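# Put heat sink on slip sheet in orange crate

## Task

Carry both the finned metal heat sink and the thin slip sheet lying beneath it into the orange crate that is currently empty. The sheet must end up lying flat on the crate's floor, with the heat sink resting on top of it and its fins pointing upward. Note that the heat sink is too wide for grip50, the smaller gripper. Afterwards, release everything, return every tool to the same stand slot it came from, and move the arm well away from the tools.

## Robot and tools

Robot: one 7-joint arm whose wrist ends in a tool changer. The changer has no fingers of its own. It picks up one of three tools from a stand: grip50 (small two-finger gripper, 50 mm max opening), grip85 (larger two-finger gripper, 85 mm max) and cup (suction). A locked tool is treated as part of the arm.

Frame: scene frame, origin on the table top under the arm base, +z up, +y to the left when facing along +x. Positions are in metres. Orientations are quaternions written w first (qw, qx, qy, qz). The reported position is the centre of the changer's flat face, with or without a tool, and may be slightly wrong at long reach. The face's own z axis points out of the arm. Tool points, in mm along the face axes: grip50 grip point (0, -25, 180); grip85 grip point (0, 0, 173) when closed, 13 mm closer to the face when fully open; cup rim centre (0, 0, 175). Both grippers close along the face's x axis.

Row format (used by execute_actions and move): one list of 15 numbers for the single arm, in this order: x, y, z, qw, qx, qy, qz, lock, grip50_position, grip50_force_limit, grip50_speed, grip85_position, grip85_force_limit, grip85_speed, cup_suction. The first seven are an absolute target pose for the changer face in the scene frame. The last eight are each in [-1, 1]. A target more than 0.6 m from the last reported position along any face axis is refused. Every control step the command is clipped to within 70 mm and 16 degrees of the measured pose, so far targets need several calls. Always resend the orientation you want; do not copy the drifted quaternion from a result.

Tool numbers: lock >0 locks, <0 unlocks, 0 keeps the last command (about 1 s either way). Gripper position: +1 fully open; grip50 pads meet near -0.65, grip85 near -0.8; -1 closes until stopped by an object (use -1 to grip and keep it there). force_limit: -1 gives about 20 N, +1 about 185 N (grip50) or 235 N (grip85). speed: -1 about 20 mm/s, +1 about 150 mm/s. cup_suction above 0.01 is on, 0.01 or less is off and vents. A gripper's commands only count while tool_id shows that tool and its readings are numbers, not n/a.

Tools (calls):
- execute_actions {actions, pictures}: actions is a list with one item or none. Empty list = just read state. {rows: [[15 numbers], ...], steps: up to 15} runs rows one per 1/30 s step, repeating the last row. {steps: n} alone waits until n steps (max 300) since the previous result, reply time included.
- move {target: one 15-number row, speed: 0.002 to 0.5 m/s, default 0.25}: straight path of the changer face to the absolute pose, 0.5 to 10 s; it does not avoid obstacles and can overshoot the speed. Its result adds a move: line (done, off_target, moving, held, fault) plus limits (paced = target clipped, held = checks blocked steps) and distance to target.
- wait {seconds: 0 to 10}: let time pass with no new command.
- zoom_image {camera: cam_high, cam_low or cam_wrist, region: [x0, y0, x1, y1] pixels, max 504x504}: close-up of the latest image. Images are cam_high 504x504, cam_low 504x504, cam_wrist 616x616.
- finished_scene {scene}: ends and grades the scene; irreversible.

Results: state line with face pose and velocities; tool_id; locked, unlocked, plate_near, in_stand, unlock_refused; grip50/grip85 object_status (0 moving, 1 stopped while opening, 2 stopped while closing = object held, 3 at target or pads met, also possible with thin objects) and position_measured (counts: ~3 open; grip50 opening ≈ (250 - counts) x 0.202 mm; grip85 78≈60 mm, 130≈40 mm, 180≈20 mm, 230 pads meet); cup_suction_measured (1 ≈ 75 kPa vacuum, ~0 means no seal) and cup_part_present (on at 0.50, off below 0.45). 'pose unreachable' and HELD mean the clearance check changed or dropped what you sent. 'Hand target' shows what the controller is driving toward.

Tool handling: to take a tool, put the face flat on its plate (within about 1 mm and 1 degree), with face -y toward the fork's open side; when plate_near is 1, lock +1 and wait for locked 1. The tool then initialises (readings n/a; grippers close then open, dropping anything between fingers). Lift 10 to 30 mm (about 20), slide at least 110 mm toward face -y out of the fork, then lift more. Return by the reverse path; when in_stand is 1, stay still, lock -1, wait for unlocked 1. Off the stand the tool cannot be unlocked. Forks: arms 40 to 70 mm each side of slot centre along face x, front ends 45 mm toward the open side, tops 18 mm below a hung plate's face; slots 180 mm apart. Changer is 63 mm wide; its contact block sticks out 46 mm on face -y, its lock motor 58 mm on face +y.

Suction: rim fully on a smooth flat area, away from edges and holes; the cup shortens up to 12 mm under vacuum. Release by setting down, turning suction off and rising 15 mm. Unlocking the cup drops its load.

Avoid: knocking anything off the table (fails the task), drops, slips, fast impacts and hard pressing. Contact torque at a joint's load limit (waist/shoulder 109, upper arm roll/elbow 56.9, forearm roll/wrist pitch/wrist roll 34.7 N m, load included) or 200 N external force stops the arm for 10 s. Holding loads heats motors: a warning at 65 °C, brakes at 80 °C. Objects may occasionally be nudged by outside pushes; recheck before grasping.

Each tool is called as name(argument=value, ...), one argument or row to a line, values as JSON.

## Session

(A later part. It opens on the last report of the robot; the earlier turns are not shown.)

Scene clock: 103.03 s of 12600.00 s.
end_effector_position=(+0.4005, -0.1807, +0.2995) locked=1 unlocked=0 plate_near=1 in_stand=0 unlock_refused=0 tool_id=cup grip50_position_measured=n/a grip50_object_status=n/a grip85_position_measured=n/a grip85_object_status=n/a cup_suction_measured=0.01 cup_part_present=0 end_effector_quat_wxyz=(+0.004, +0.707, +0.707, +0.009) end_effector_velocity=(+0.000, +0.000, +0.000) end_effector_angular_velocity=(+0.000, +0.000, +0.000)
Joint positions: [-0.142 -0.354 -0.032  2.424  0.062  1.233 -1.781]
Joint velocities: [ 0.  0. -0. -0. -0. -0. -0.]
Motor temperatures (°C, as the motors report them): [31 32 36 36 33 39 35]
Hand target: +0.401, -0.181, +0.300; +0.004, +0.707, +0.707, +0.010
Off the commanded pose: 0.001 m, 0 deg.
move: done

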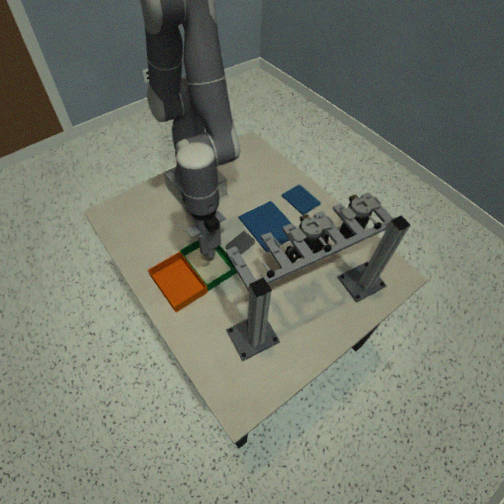

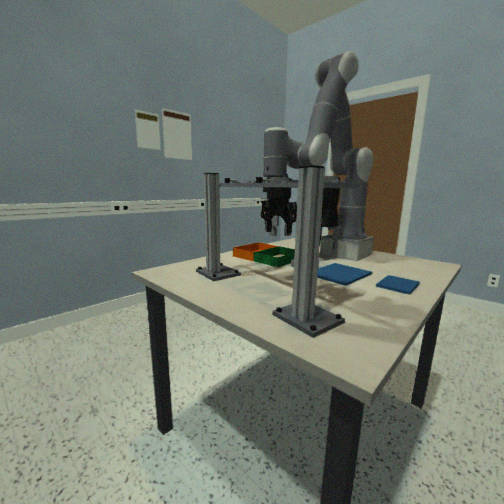

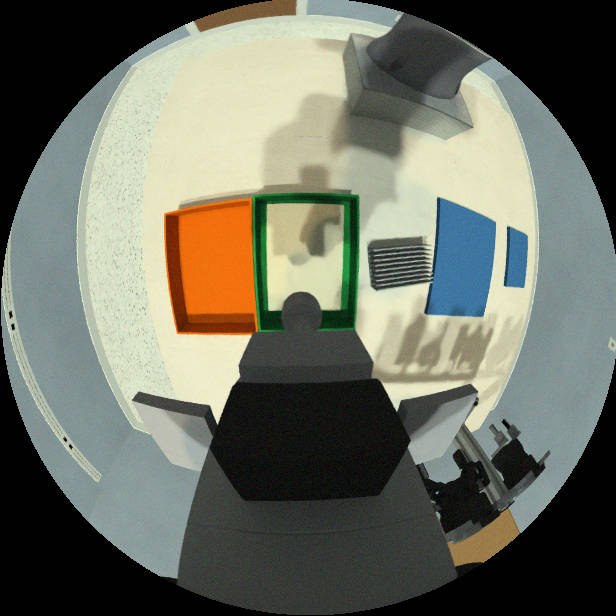

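zoom_image(
  camera="cam_wrist",
  region=[150, 170, 390, 350],
)

move(
  target=[0.365,-0.178,0.20,0.003,0.707,0.707,0.010,0,0,0,0,1,0,0,1],
  speed=0.15,
)

Region (150, 170, 390, 350) of cam_wrist's 616x616 image, scaled by 2.100, with more detail than that image has; it fills the top 378 rows of this view, and the rest is white.

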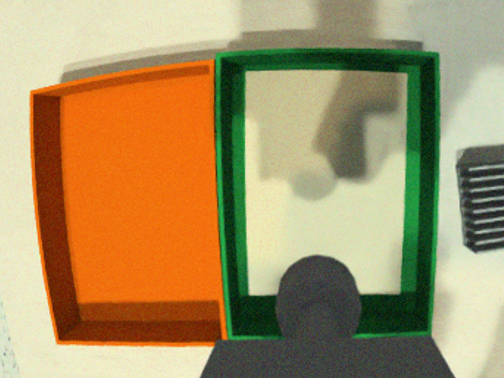

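Scene clock: 104.83 s of 12600.00 s.
end_effector_position=(+0.3652, -0.1783, +0.1996) locked=1 unlocked=0 plate_near=1 in_stand=0 unlock_refused=0 tool_id=cup grip50_position_measured=n/a grip50_object_status=n/a grip85_position_measured=n/a grip85_object_status=n/a cup_suction_measured=0.01 cup_part_present=0 end_effector_quat_wxyz=(+0.003, +0.707, +0.707, +0.010) end_effector_velocity=(+0.000, +0.000, +0.000) end_effector_angular_velocity=(-0.000, -0.001, +0.001)
Joint positions: [-0.181 -0.68   0.02   2.454  0.126  1.589 -1.842]
Joint velocities: [ 0.     0.001  0.     0.    -0.    -0.    -0.   ]
Motor temperatures (°C, as the motors report them): [31 32 36 36 33 39 35]
Hand target: +0.365, -0.178, +0.200; +0.003, +0.707, +0.707, +0.010
Off the commanded pose: 0.001 m, 0 deg.
move: done

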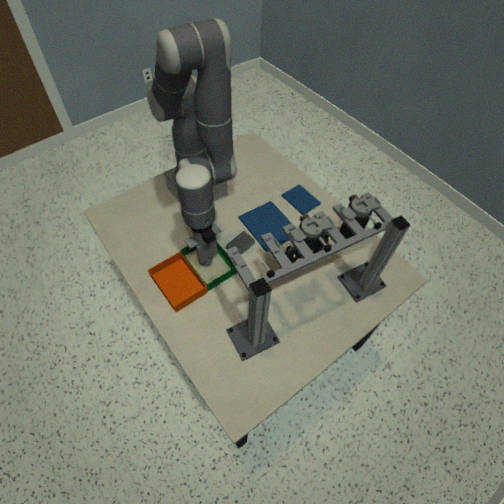

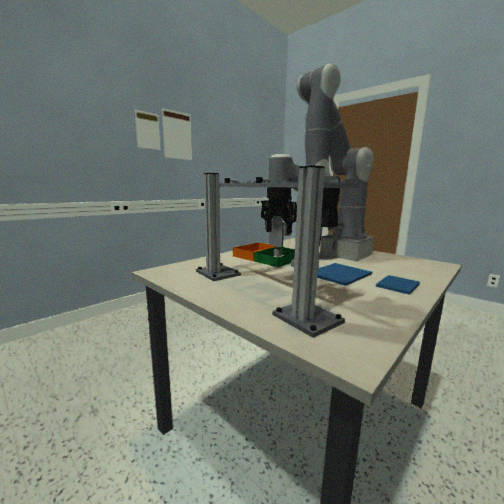

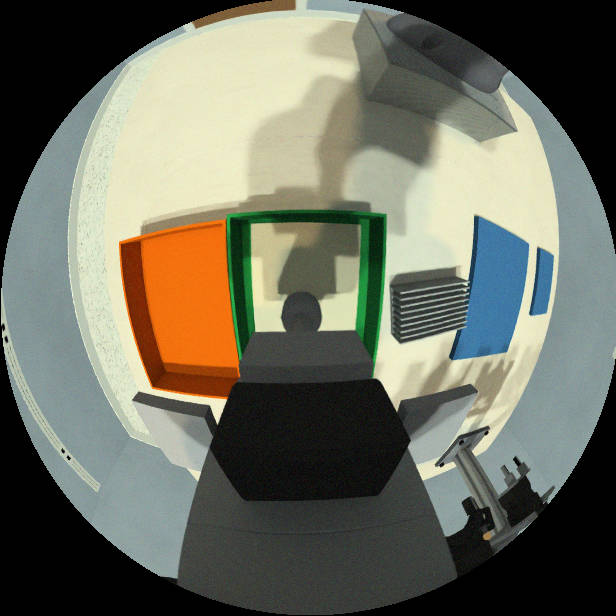

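move(
  target=[0.365,-0.176,0.184,0.003,0.707,0.707,0.010,0,0,0,0,1,0,0,1],
  speed=0.02,
)

Scene clock: 106.30 s of 12600.00 s.
end_effector_position=(+0.3650, -0.1760, +0.1839) locked=1 unlocked=0 plate_near=1 in_stand=0 unlock_refused=0 tool_id=cup grip50_position_measured=n/a grip50_object_status=n/a grip85_position_measured=n/a grip85_object_status=n/a cup_suction_measured=0.01 cup_part_present=0 end_effector_quat_wxyz=(+0.003, +0.707, +0.707, +0.010) end_effector_velocity=(-0.000, -0.000, +0.000) end_effector_angular_velocity=(+0.000, +0.000, +0.001)
Joint positions: [-0.181 -0.736  0.028  2.44   0.13   1.632 -1.842]
Joint velocities: [-0.001  0.001  0.     0.    -0.    -0.001 -0.001]
Motor temperatures (°C, as the motors report them): [31 32 36 36 33 39 35]
Hand target: +0.365, -0.176, +0.184; +0.003, +0.707, +0.707, +0.010
Off the commanded pose: 0.000 m, 0 deg.
move: done

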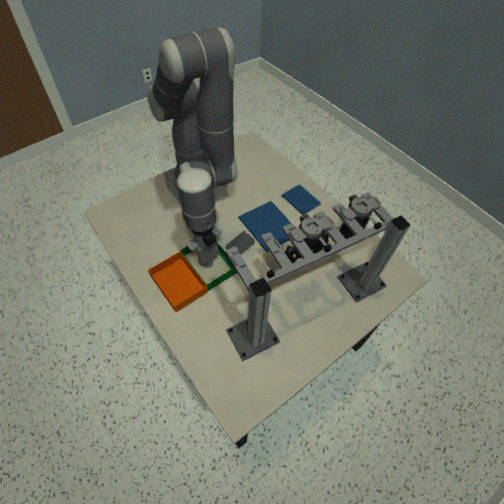

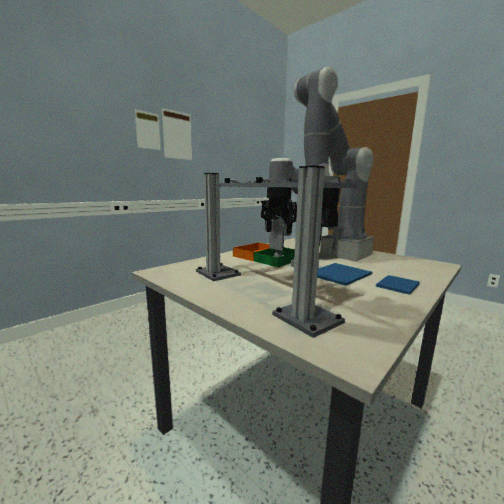

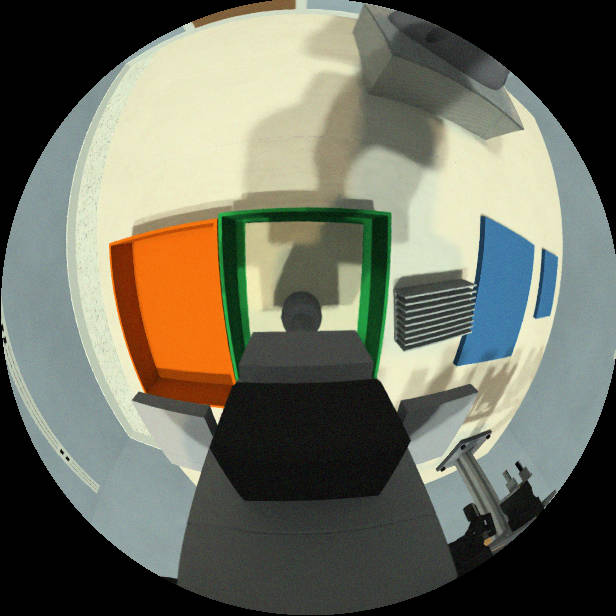

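move(
  target=[0.365,-0.176,0.180,0.003,0.707,0.707,0.010,0,0,0,0,1,0,0,1],
  speed=0.01,
)

Scene clock: 107.53 s of 12600.00 s.
end_effector_position=(+0.3649, -0.1761, +0.1799) locked=1 unlocked=0 plate_near=1 in_stand=0 unlock_refused=0 tool_id=cup grip50_position_measured=n/a grip50_object_status=n/a grip85_position_measured=n/a grip85_object_status=n/a cup_suction_measured=1.00 cup_part_present=1 end_effector_quat_wxyz=(+0.003, +0.707, +0.707, +0.010) end_effector_velocity=(+0.000, +0.000, -0.000) end_effector_angular_velocity=(+0.000, +0.000, +0.001)
Joint positions: [-0.183 -0.751  0.029  2.436  0.13   1.642 -1.843]
Joint velocities: [ 0.  0.  0.  0.  0. -0. -0.]
Motor temperatures (°C, as the motors report them): [31 32 36 36 33 39 35]
Hand target: +0.365, -0.176, +0.180; +0.003, +0.707, +0.707, +0.010
Off the commanded pose: 0.000 m, 0 deg.
move: done

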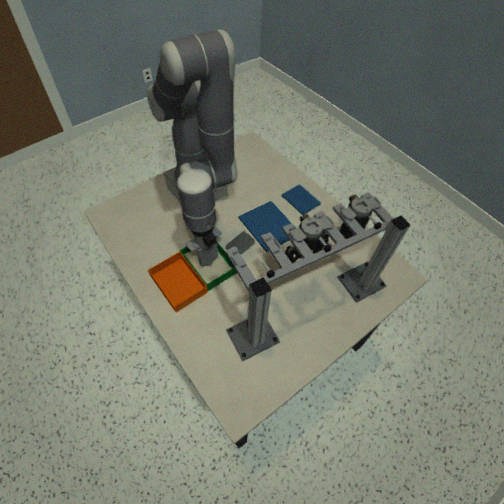

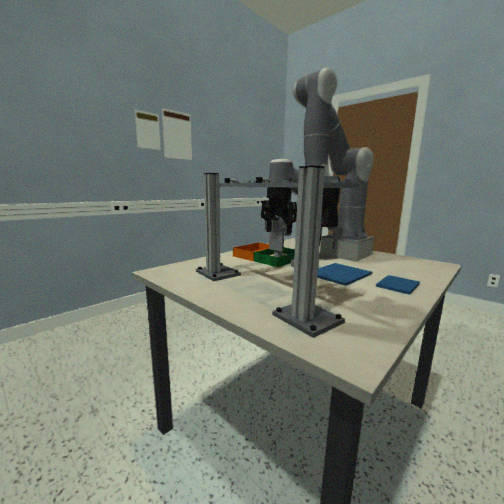

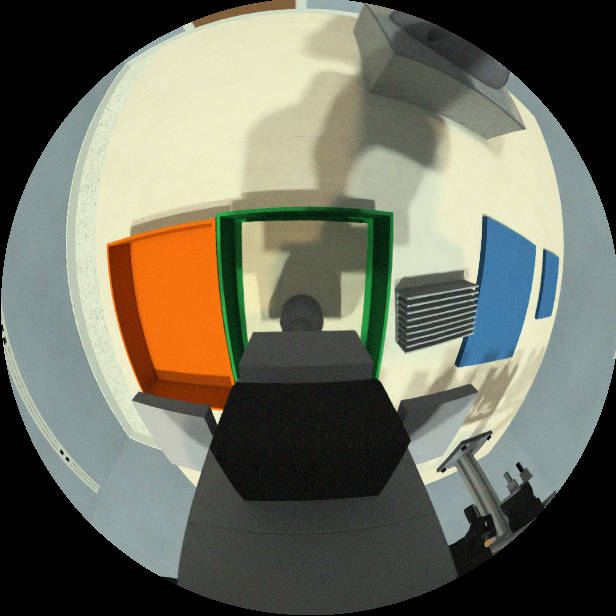

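Sealed. Lift.

move(
  target=[0.365,-0.176,0.25,0.003,0.707,0.707,0.010,0,0,0,0,1,0,0,1],
  speed=0.06,
)

zoom_image(
  camera="cam_wrist",
  region=[110, 170, 430, 400],
)

Scene clock: 109.60 s of 12600.00 s.
end_effector_position=(+0.3649, -0.1759, +0.2502) locked=1 unlocked=0 plate_near=1 in_stand=0 unlock_refused=0 tool_id=cup grip50_position_measured=n/a grip50_object_status=n/a grip85_position_measured=n/a grip85_object_status=n/a cup_suction_measured=1.00 cup_part_present=1 end_effector_quat_wxyz=(+0.003, +0.707, +0.707, +0.010) end_effector_velocity=(-0.000, -0.000, -0.000) end_effector_angular_velocity=(+0.000, +0.001, -0.002)
Joint positions: [-0.154 -0.491 -0.006  2.499  0.11   1.446 -1.821]
Joint velocities: [-0.001 -0.001 -0.    -0.     0.    -0.     0.001]
Motor temperatures (°C, as the motors report them): [31 32 36 36 33 39 35]
Hand target: +0.365, -0.176, +0.250; +0.003, +0.707, +0.707, +0.010
Off the commanded pose: 0.000 m, 0 deg.
move: done

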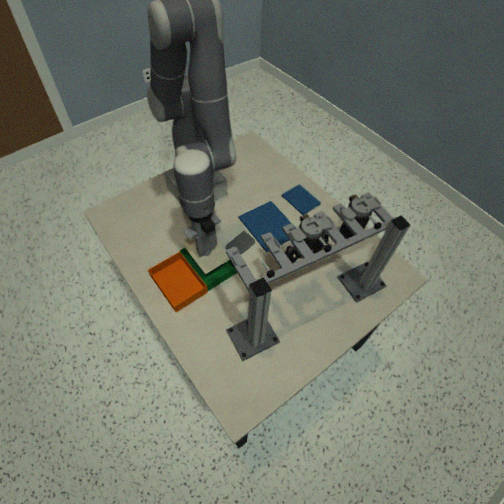

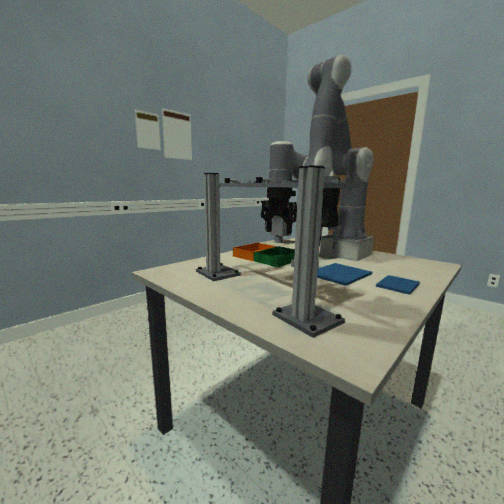

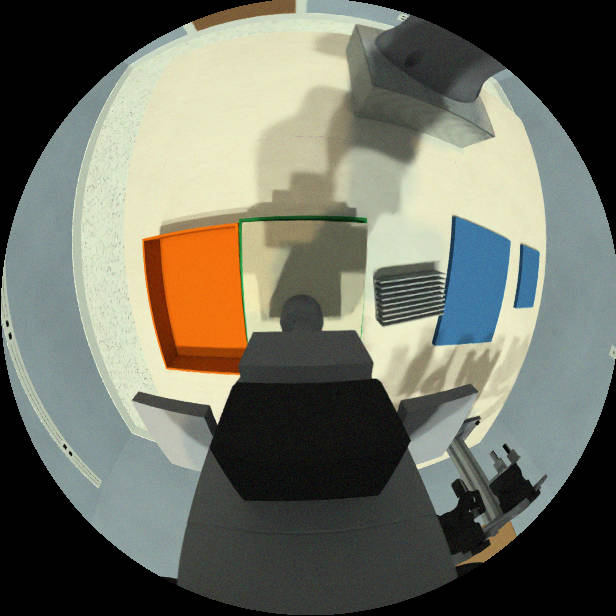

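Region (110, 170, 430, 400) of cam_wrist's 616x616 image, scaled by 1.575, with more detail than that image has; it fills the top 362 rows of this view, and the rest is white.

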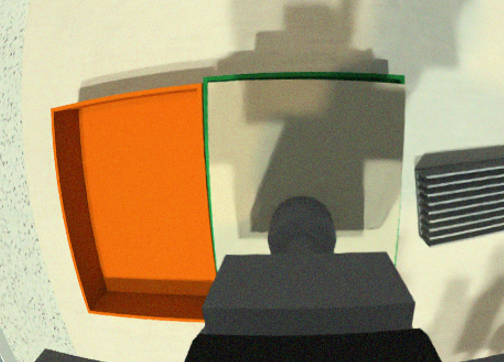

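move(
  target=[0.365,-0.327,0.25,0.003,0.707,0.707,0.010,0,0,0,0,1,0,0,1],
  speed=0.1,
)

zoom_image(
  camera="cam_wrist",
  region=[190, 170, 430, 350],
)

zoom_image(
  camera="cam_high",
  region=[120, 200, 260, 330],
)

Scene clock: 112.67 s of 12600.00 s.
end_effector_position=(+0.3653, -0.3277, +0.2504) locked=1 unlocked=0 plate_near=1 in_stand=0 unlock_refused=0 tool_id=cup grip50_position_measured=n/a grip50_object_status=n/a grip85_position_measured=n/a grip85_object_status=n/a cup_suction_measured=1.00 cup_part_present=1 end_effector_quat_wxyz=(+0.004, +0.707, +0.707, +0.009) end_effector_velocity=(-0.000, +0.000, -0.000) end_effector_angular_velocity=(+0.000, +0.001, -0.000)
Joint positions: [-0.506 -0.567 -0.005  2.258  0.066  1.275 -2.125]
Joint velocities: [ 0. -0. -0.  0. -0. -0.  0.]
Motor temperatures (°C, as the motors report them): [31 32 36 36 33 39 35]
Hand target: +0.365, -0.328, +0.250; +0.004, +0.707, +0.707, +0.009
Off the commanded pose: 0.001 m, 0 deg.
move: done

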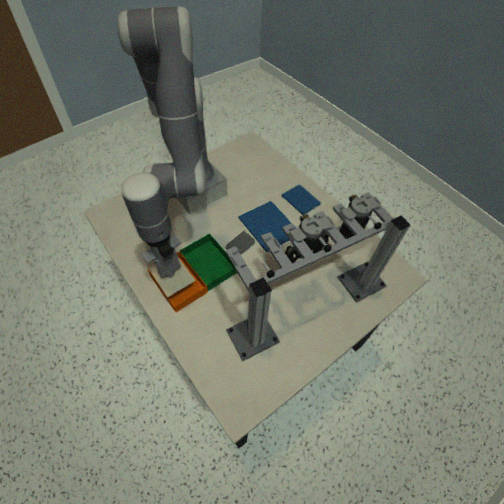

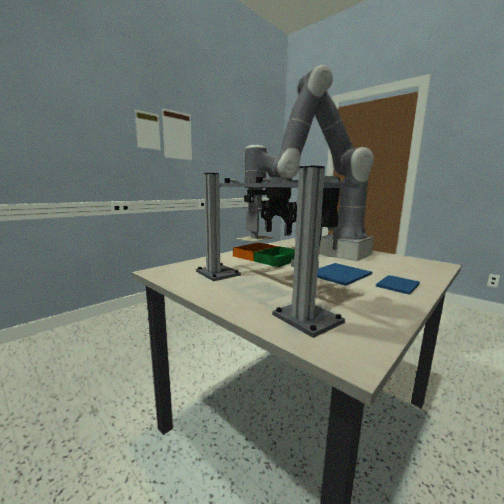

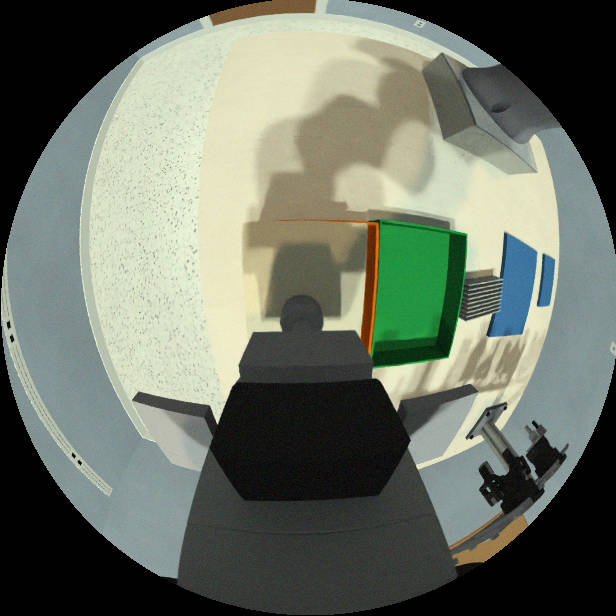

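Region (190, 170, 430, 350) of cam_wrist's 616x616 image, scaled by 2.100, with more detail than that image has; it fills the top 378 rows of this view, and the rest is white.

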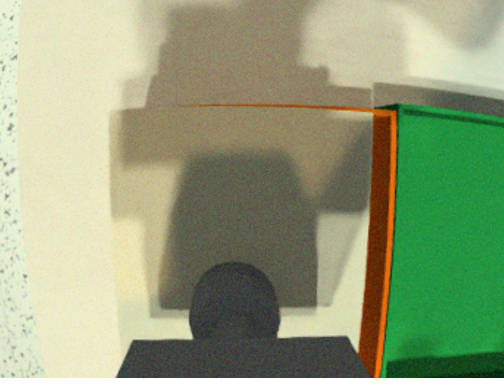

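Region (120, 200, 260, 330) of cam_high's 504x504 image, scaled by 3.600, with more detail than that image has; it fills the top 468 rows of this view, and the rest is white.

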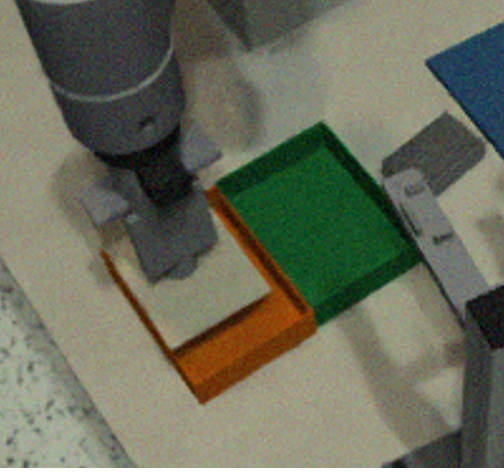

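move(
  target=[0.365,-0.313,0.25,0.003,0.707,0.707,0.010,0,0,0,0,1,0,0,1],
  speed=0.05,
)

zoom_image(
  camera="cam_wrist",
  region=[190, 170, 430, 380],
)

Scene clock: 114.40 s of 12600.00 s.
end_effector_position=(+0.3649, -0.3129, +0.2499) locked=1 unlocked=0 plate_near=1 in_stand=0 unlock_refused=0 tool_id=cup grip50_position_measured=n/a grip50_object_status=n/a grip85_position_measured=n/a grip85_object_status=n/a cup_suction_measured=1.00 cup_part_present=1 end_effector_quat_wxyz=(+0.003, +0.707, +0.707, +0.010) end_effector_velocity=(-0.000, -0.000, +0.000) end_effector_angular_velocity=(-0.000, -0.000, -0.001)
Joint positions: [-0.48  -0.558 -0.002  2.285  0.071  1.293 -2.102]
Joint velocities: [-0.001  0.    -0.     0.    -0.     0.     0.   ]
Motor temperatures (°C, as the motors report them): [31 32 36 36 33 39 35]
Hand target: +0.365, -0.313, +0.250; +0.003, +0.707, +0.707, +0.010
Off the commanded pose: 0.000 m, 0 deg.
move: done

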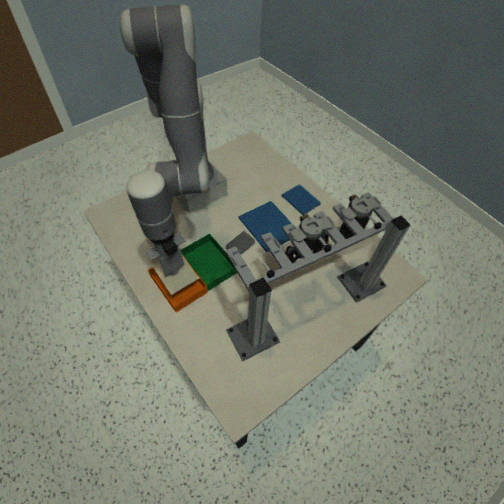

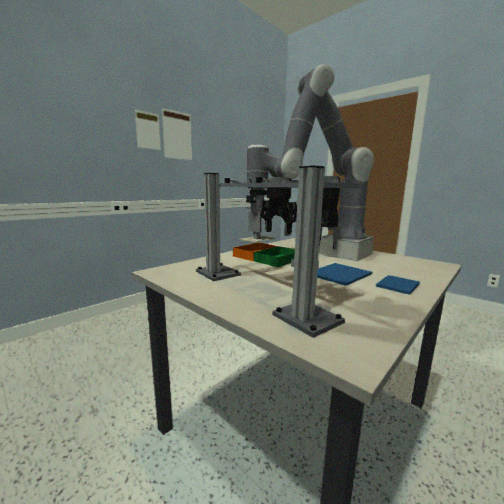

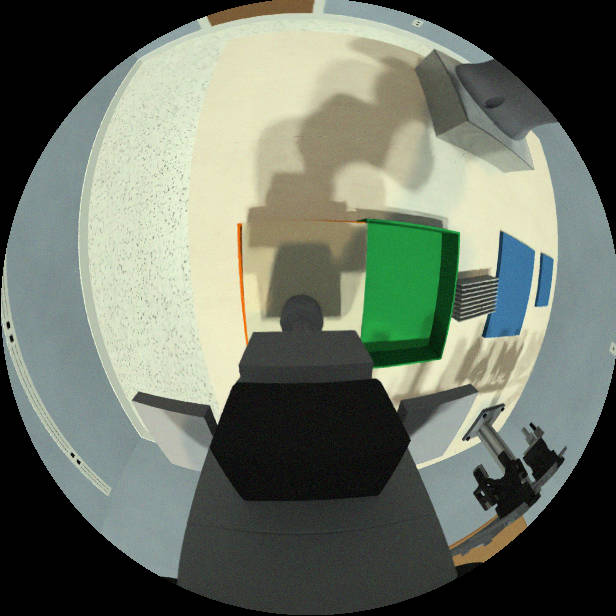

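Region (190, 170, 430, 380) of cam_wrist's 616x616 image, scaled by 2.100, with more detail than that image has; it fills the top 441 rows of this view, and the rest is white.

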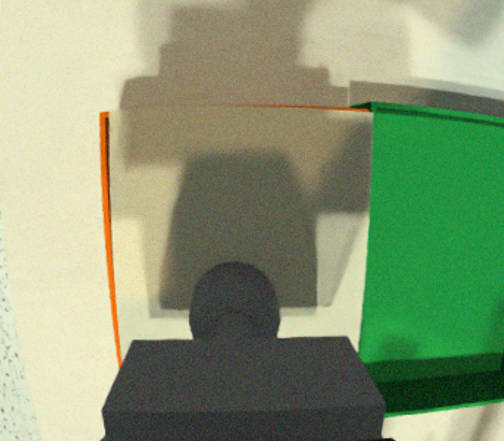

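move(
  target=[0.365,-0.316,0.232,0.003,0.707,0.707,0.010,0,0,0,0,1,0,0,1],
  speed=0.03,
)

Scene clock: 117.93 s of 12600.00 s.
end_effector_position=(+0.3649, -0.3161, +0.2319) locked=1 unlocked=0 plate_near=1 in_stand=0 unlock_refused=0 tool_id=cup grip50_position_measured=n/a grip50_object_status=n/a grip85_position_measured=n/a grip85_object_status=n/a cup_suction_measured=1.00 cup_part_present=1 end_effector_quat_wxyz=(+0.003, +0.707, +0.707, +0.010) end_effector_velocity=(+0.000, -0.000, +0.000) end_effector_angular_velocity=(-0.000, -0.001, -0.000)
Joint positions: [-0.489 -0.613  0.001  2.27   0.075  1.333 -2.111]
Joint velocities: [-0.     0.001  0.    -0.    -0.    -0.     0.   ]
Motor temperatures (°C, as the motors report them): [31 32 36 36 33 39 35]
Hand target: +0.365, -0.316, +0.232; +0.003, +0.707, +0.707, +0.010
Off the commanded pose: 0.000 m, 0 deg.
move: done

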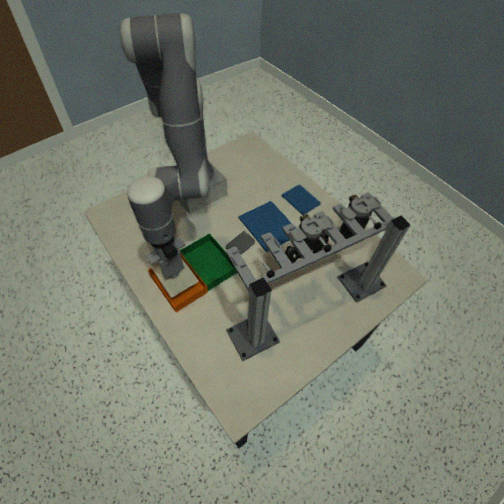

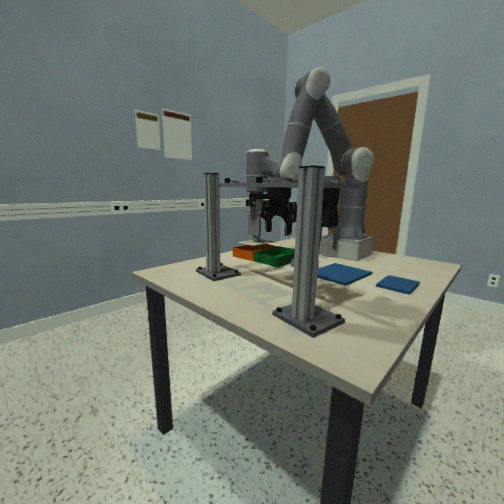

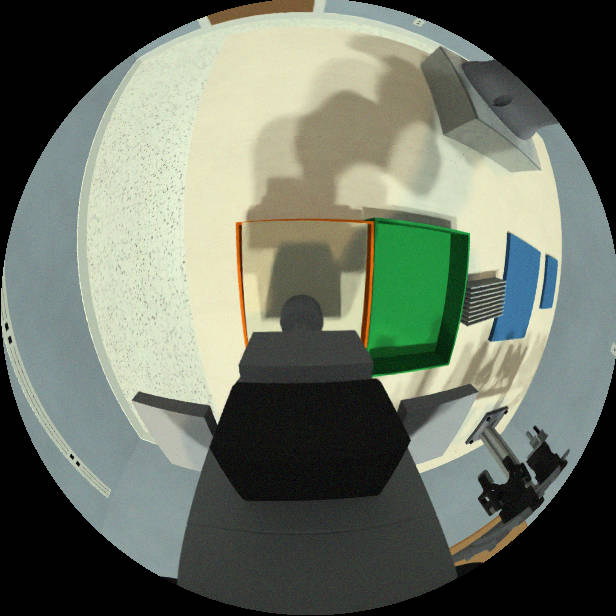

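zoom_image(
  camera="cam_wrist",
  region=[220,200,400,360],
)

zoom_image(
  camera="cam_high",
  region=[130,230,230,320],
)

Region (220, 200, 400, 360) of cam_wrist's 616x616 image, scaled by 2.800, with more detail than that image has.

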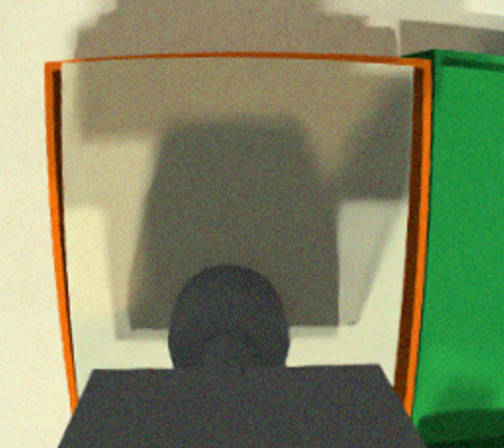

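Region (130, 230, 230, 320) of cam_high's 504x504 image, scaled by 5.040, with more detail than that image has; it fills the top 454 rows of this view, and the rest is white.

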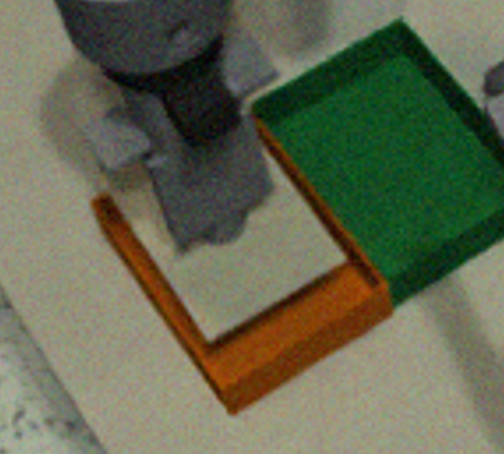

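move(
  target=[0.369,-0.3155,0.215,0.003,0.707,0.707,0.010,0,0,0,0,1,0,0,1],
  speed=0.015,
)

zoom_image(
  camera="cam_wrist",
  region=[220,200,400,360],
)

zoom_image(
  camera="cam_high",
  region=[130,230,230,320],
)

Scene clock: 120.43 s of 12600.00 s.
end_effector_position=(+0.3689, -0.3156, +0.2149) locked=1 unlocked=0 plate_near=1 in_stand=0 unlock_refused=0 tool_id=cup grip50_position_measured=n/a grip50_object_status=n/a grip85_position_measured=n/a grip85_object_status=n/a cup_suction_measured=1.00 cup_part_present=1 end_effector_quat_wxyz=(+0.003, +0.707, +0.707, +0.010) end_effector_velocity=(+0.000, -0.000, +0.000) end_effector_angular_velocity=(-0.000, -0.000, -0.000)
Joint positions: [-0.485 -0.666  0.004  2.252  0.078  1.368 -2.11 ]
Joint velocities: [-0.  0. -0.  0.  0.  0.  0.]
Motor temperatures (°C, as the motors report them): [31 32 36 35 33 39 35]
Hand target: +0.369, -0.316, +0.215; +0.003, +0.707, +0.707, +0.010
Off the commanded pose: 0.000 m, 0 deg.
move: done

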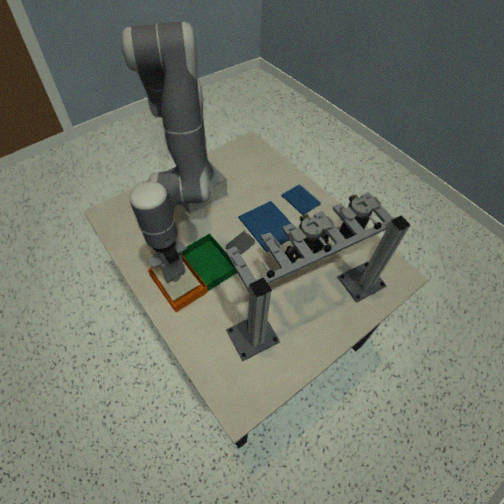

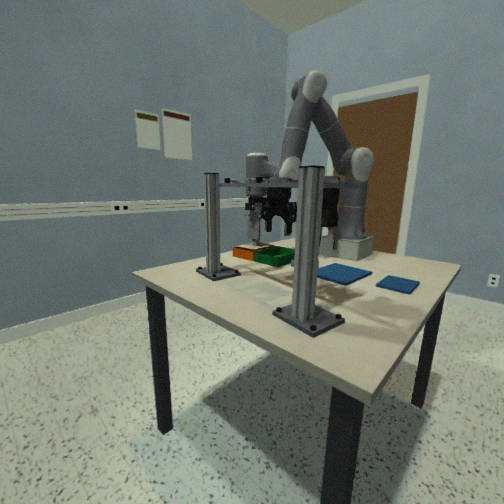

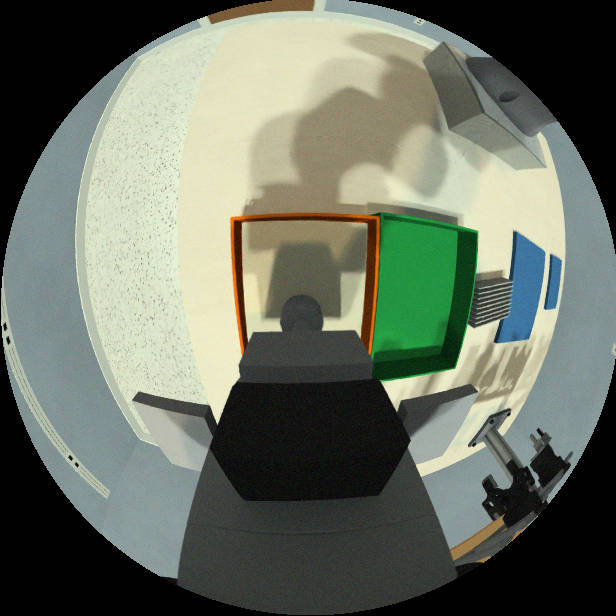

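Region (220, 200, 400, 360) of cam_wrist's 616x616 image, scaled by 2.800, with more detail than that image has.

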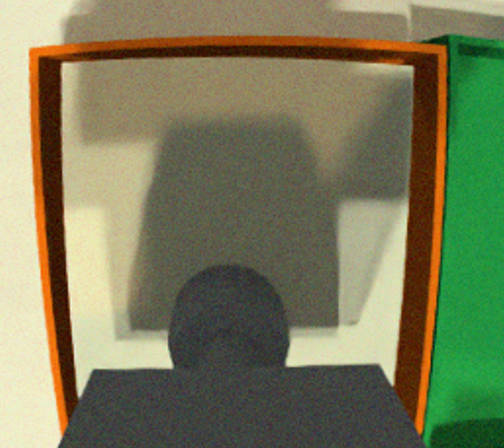

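Region (130, 230, 230, 320) of cam_high's 504x504 image, scaled by 5.040, with more detail than that image has; it fills the top 454 rows of this view, and the rest is white.

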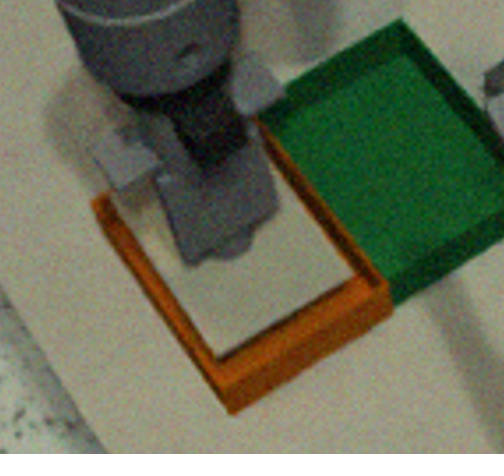

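move(
  target=[0.369,-0.3155,0.186,0.003,0.707,0.707,0.010,0,0,0,0,1,0,0,1],
  speed=0.015,
)

zoom_image(
  camera="cam_wrist",
  region=[200,180,420,360],
)

Scene clock: 123.07 s of 12600.00 s.
end_effector_position=(+0.3690, -0.3156, +0.1859) locked=1 unlocked=0 plate_near=1 in_stand=0 unlock_refused=0 tool_id=cup grip50_position_measured=n/a grip50_object_status=n/a grip85_position_measured=n/a grip85_object_status=n/a cup_suction_measured=1.00 cup_part_present=1 end_effector_quat_wxyz=(+0.003, +0.707, +0.707, +0.010) end_effector_velocity=(+0.000, +0.000, -0.000) end_effector_angular_velocity=(-0.000, -0.000, +0.000)
Joint positions: [-0.49  -0.752  0.011  2.229  0.079  1.431 -2.112]
Joint velocities: [ 0.    -0.     0.     0.    -0.     0.001 -0.   ]
Motor temperatures (°C, as the motors report them): [31 32 36 35 33 39 35]
Hand target: +0.369, -0.316, +0.186; +0.003, +0.707, +0.707, +0.010
Off the commanded pose: 0.000 m, 0 deg.
move: done

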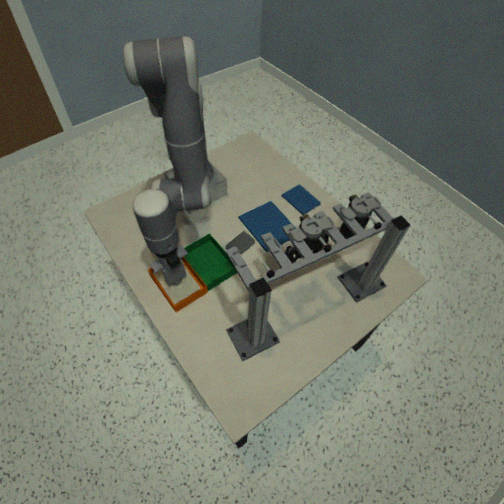

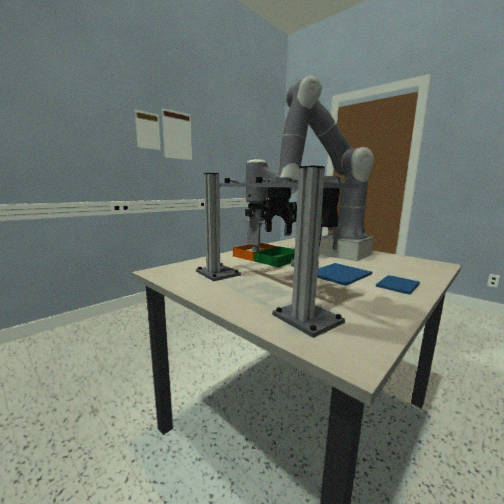

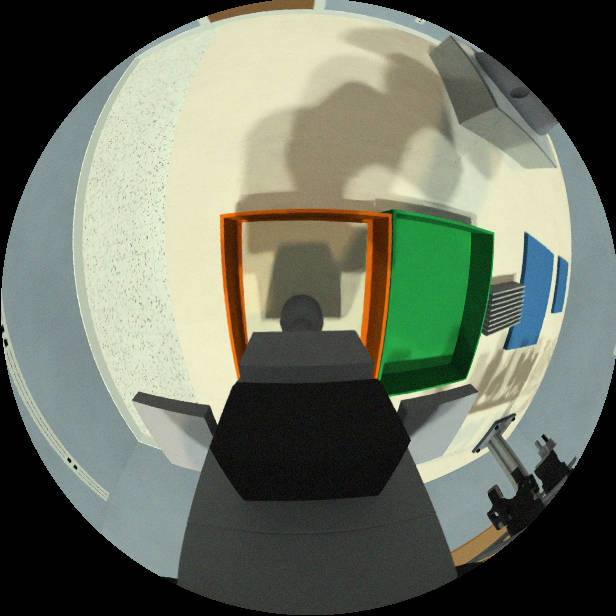

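Region (200, 180, 420, 360) of cam_wrist's 616x616 image, scaled by 2.291, with more detail than that image has; it fills the top 412 rows of this view, and the rest is white.

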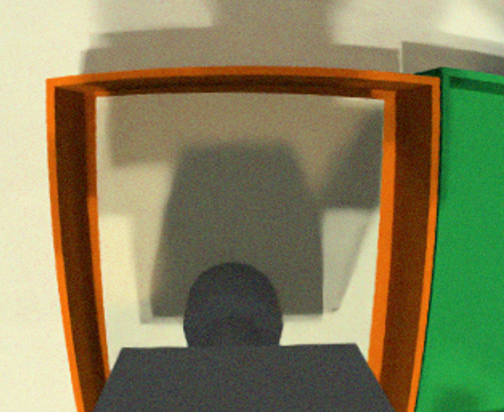

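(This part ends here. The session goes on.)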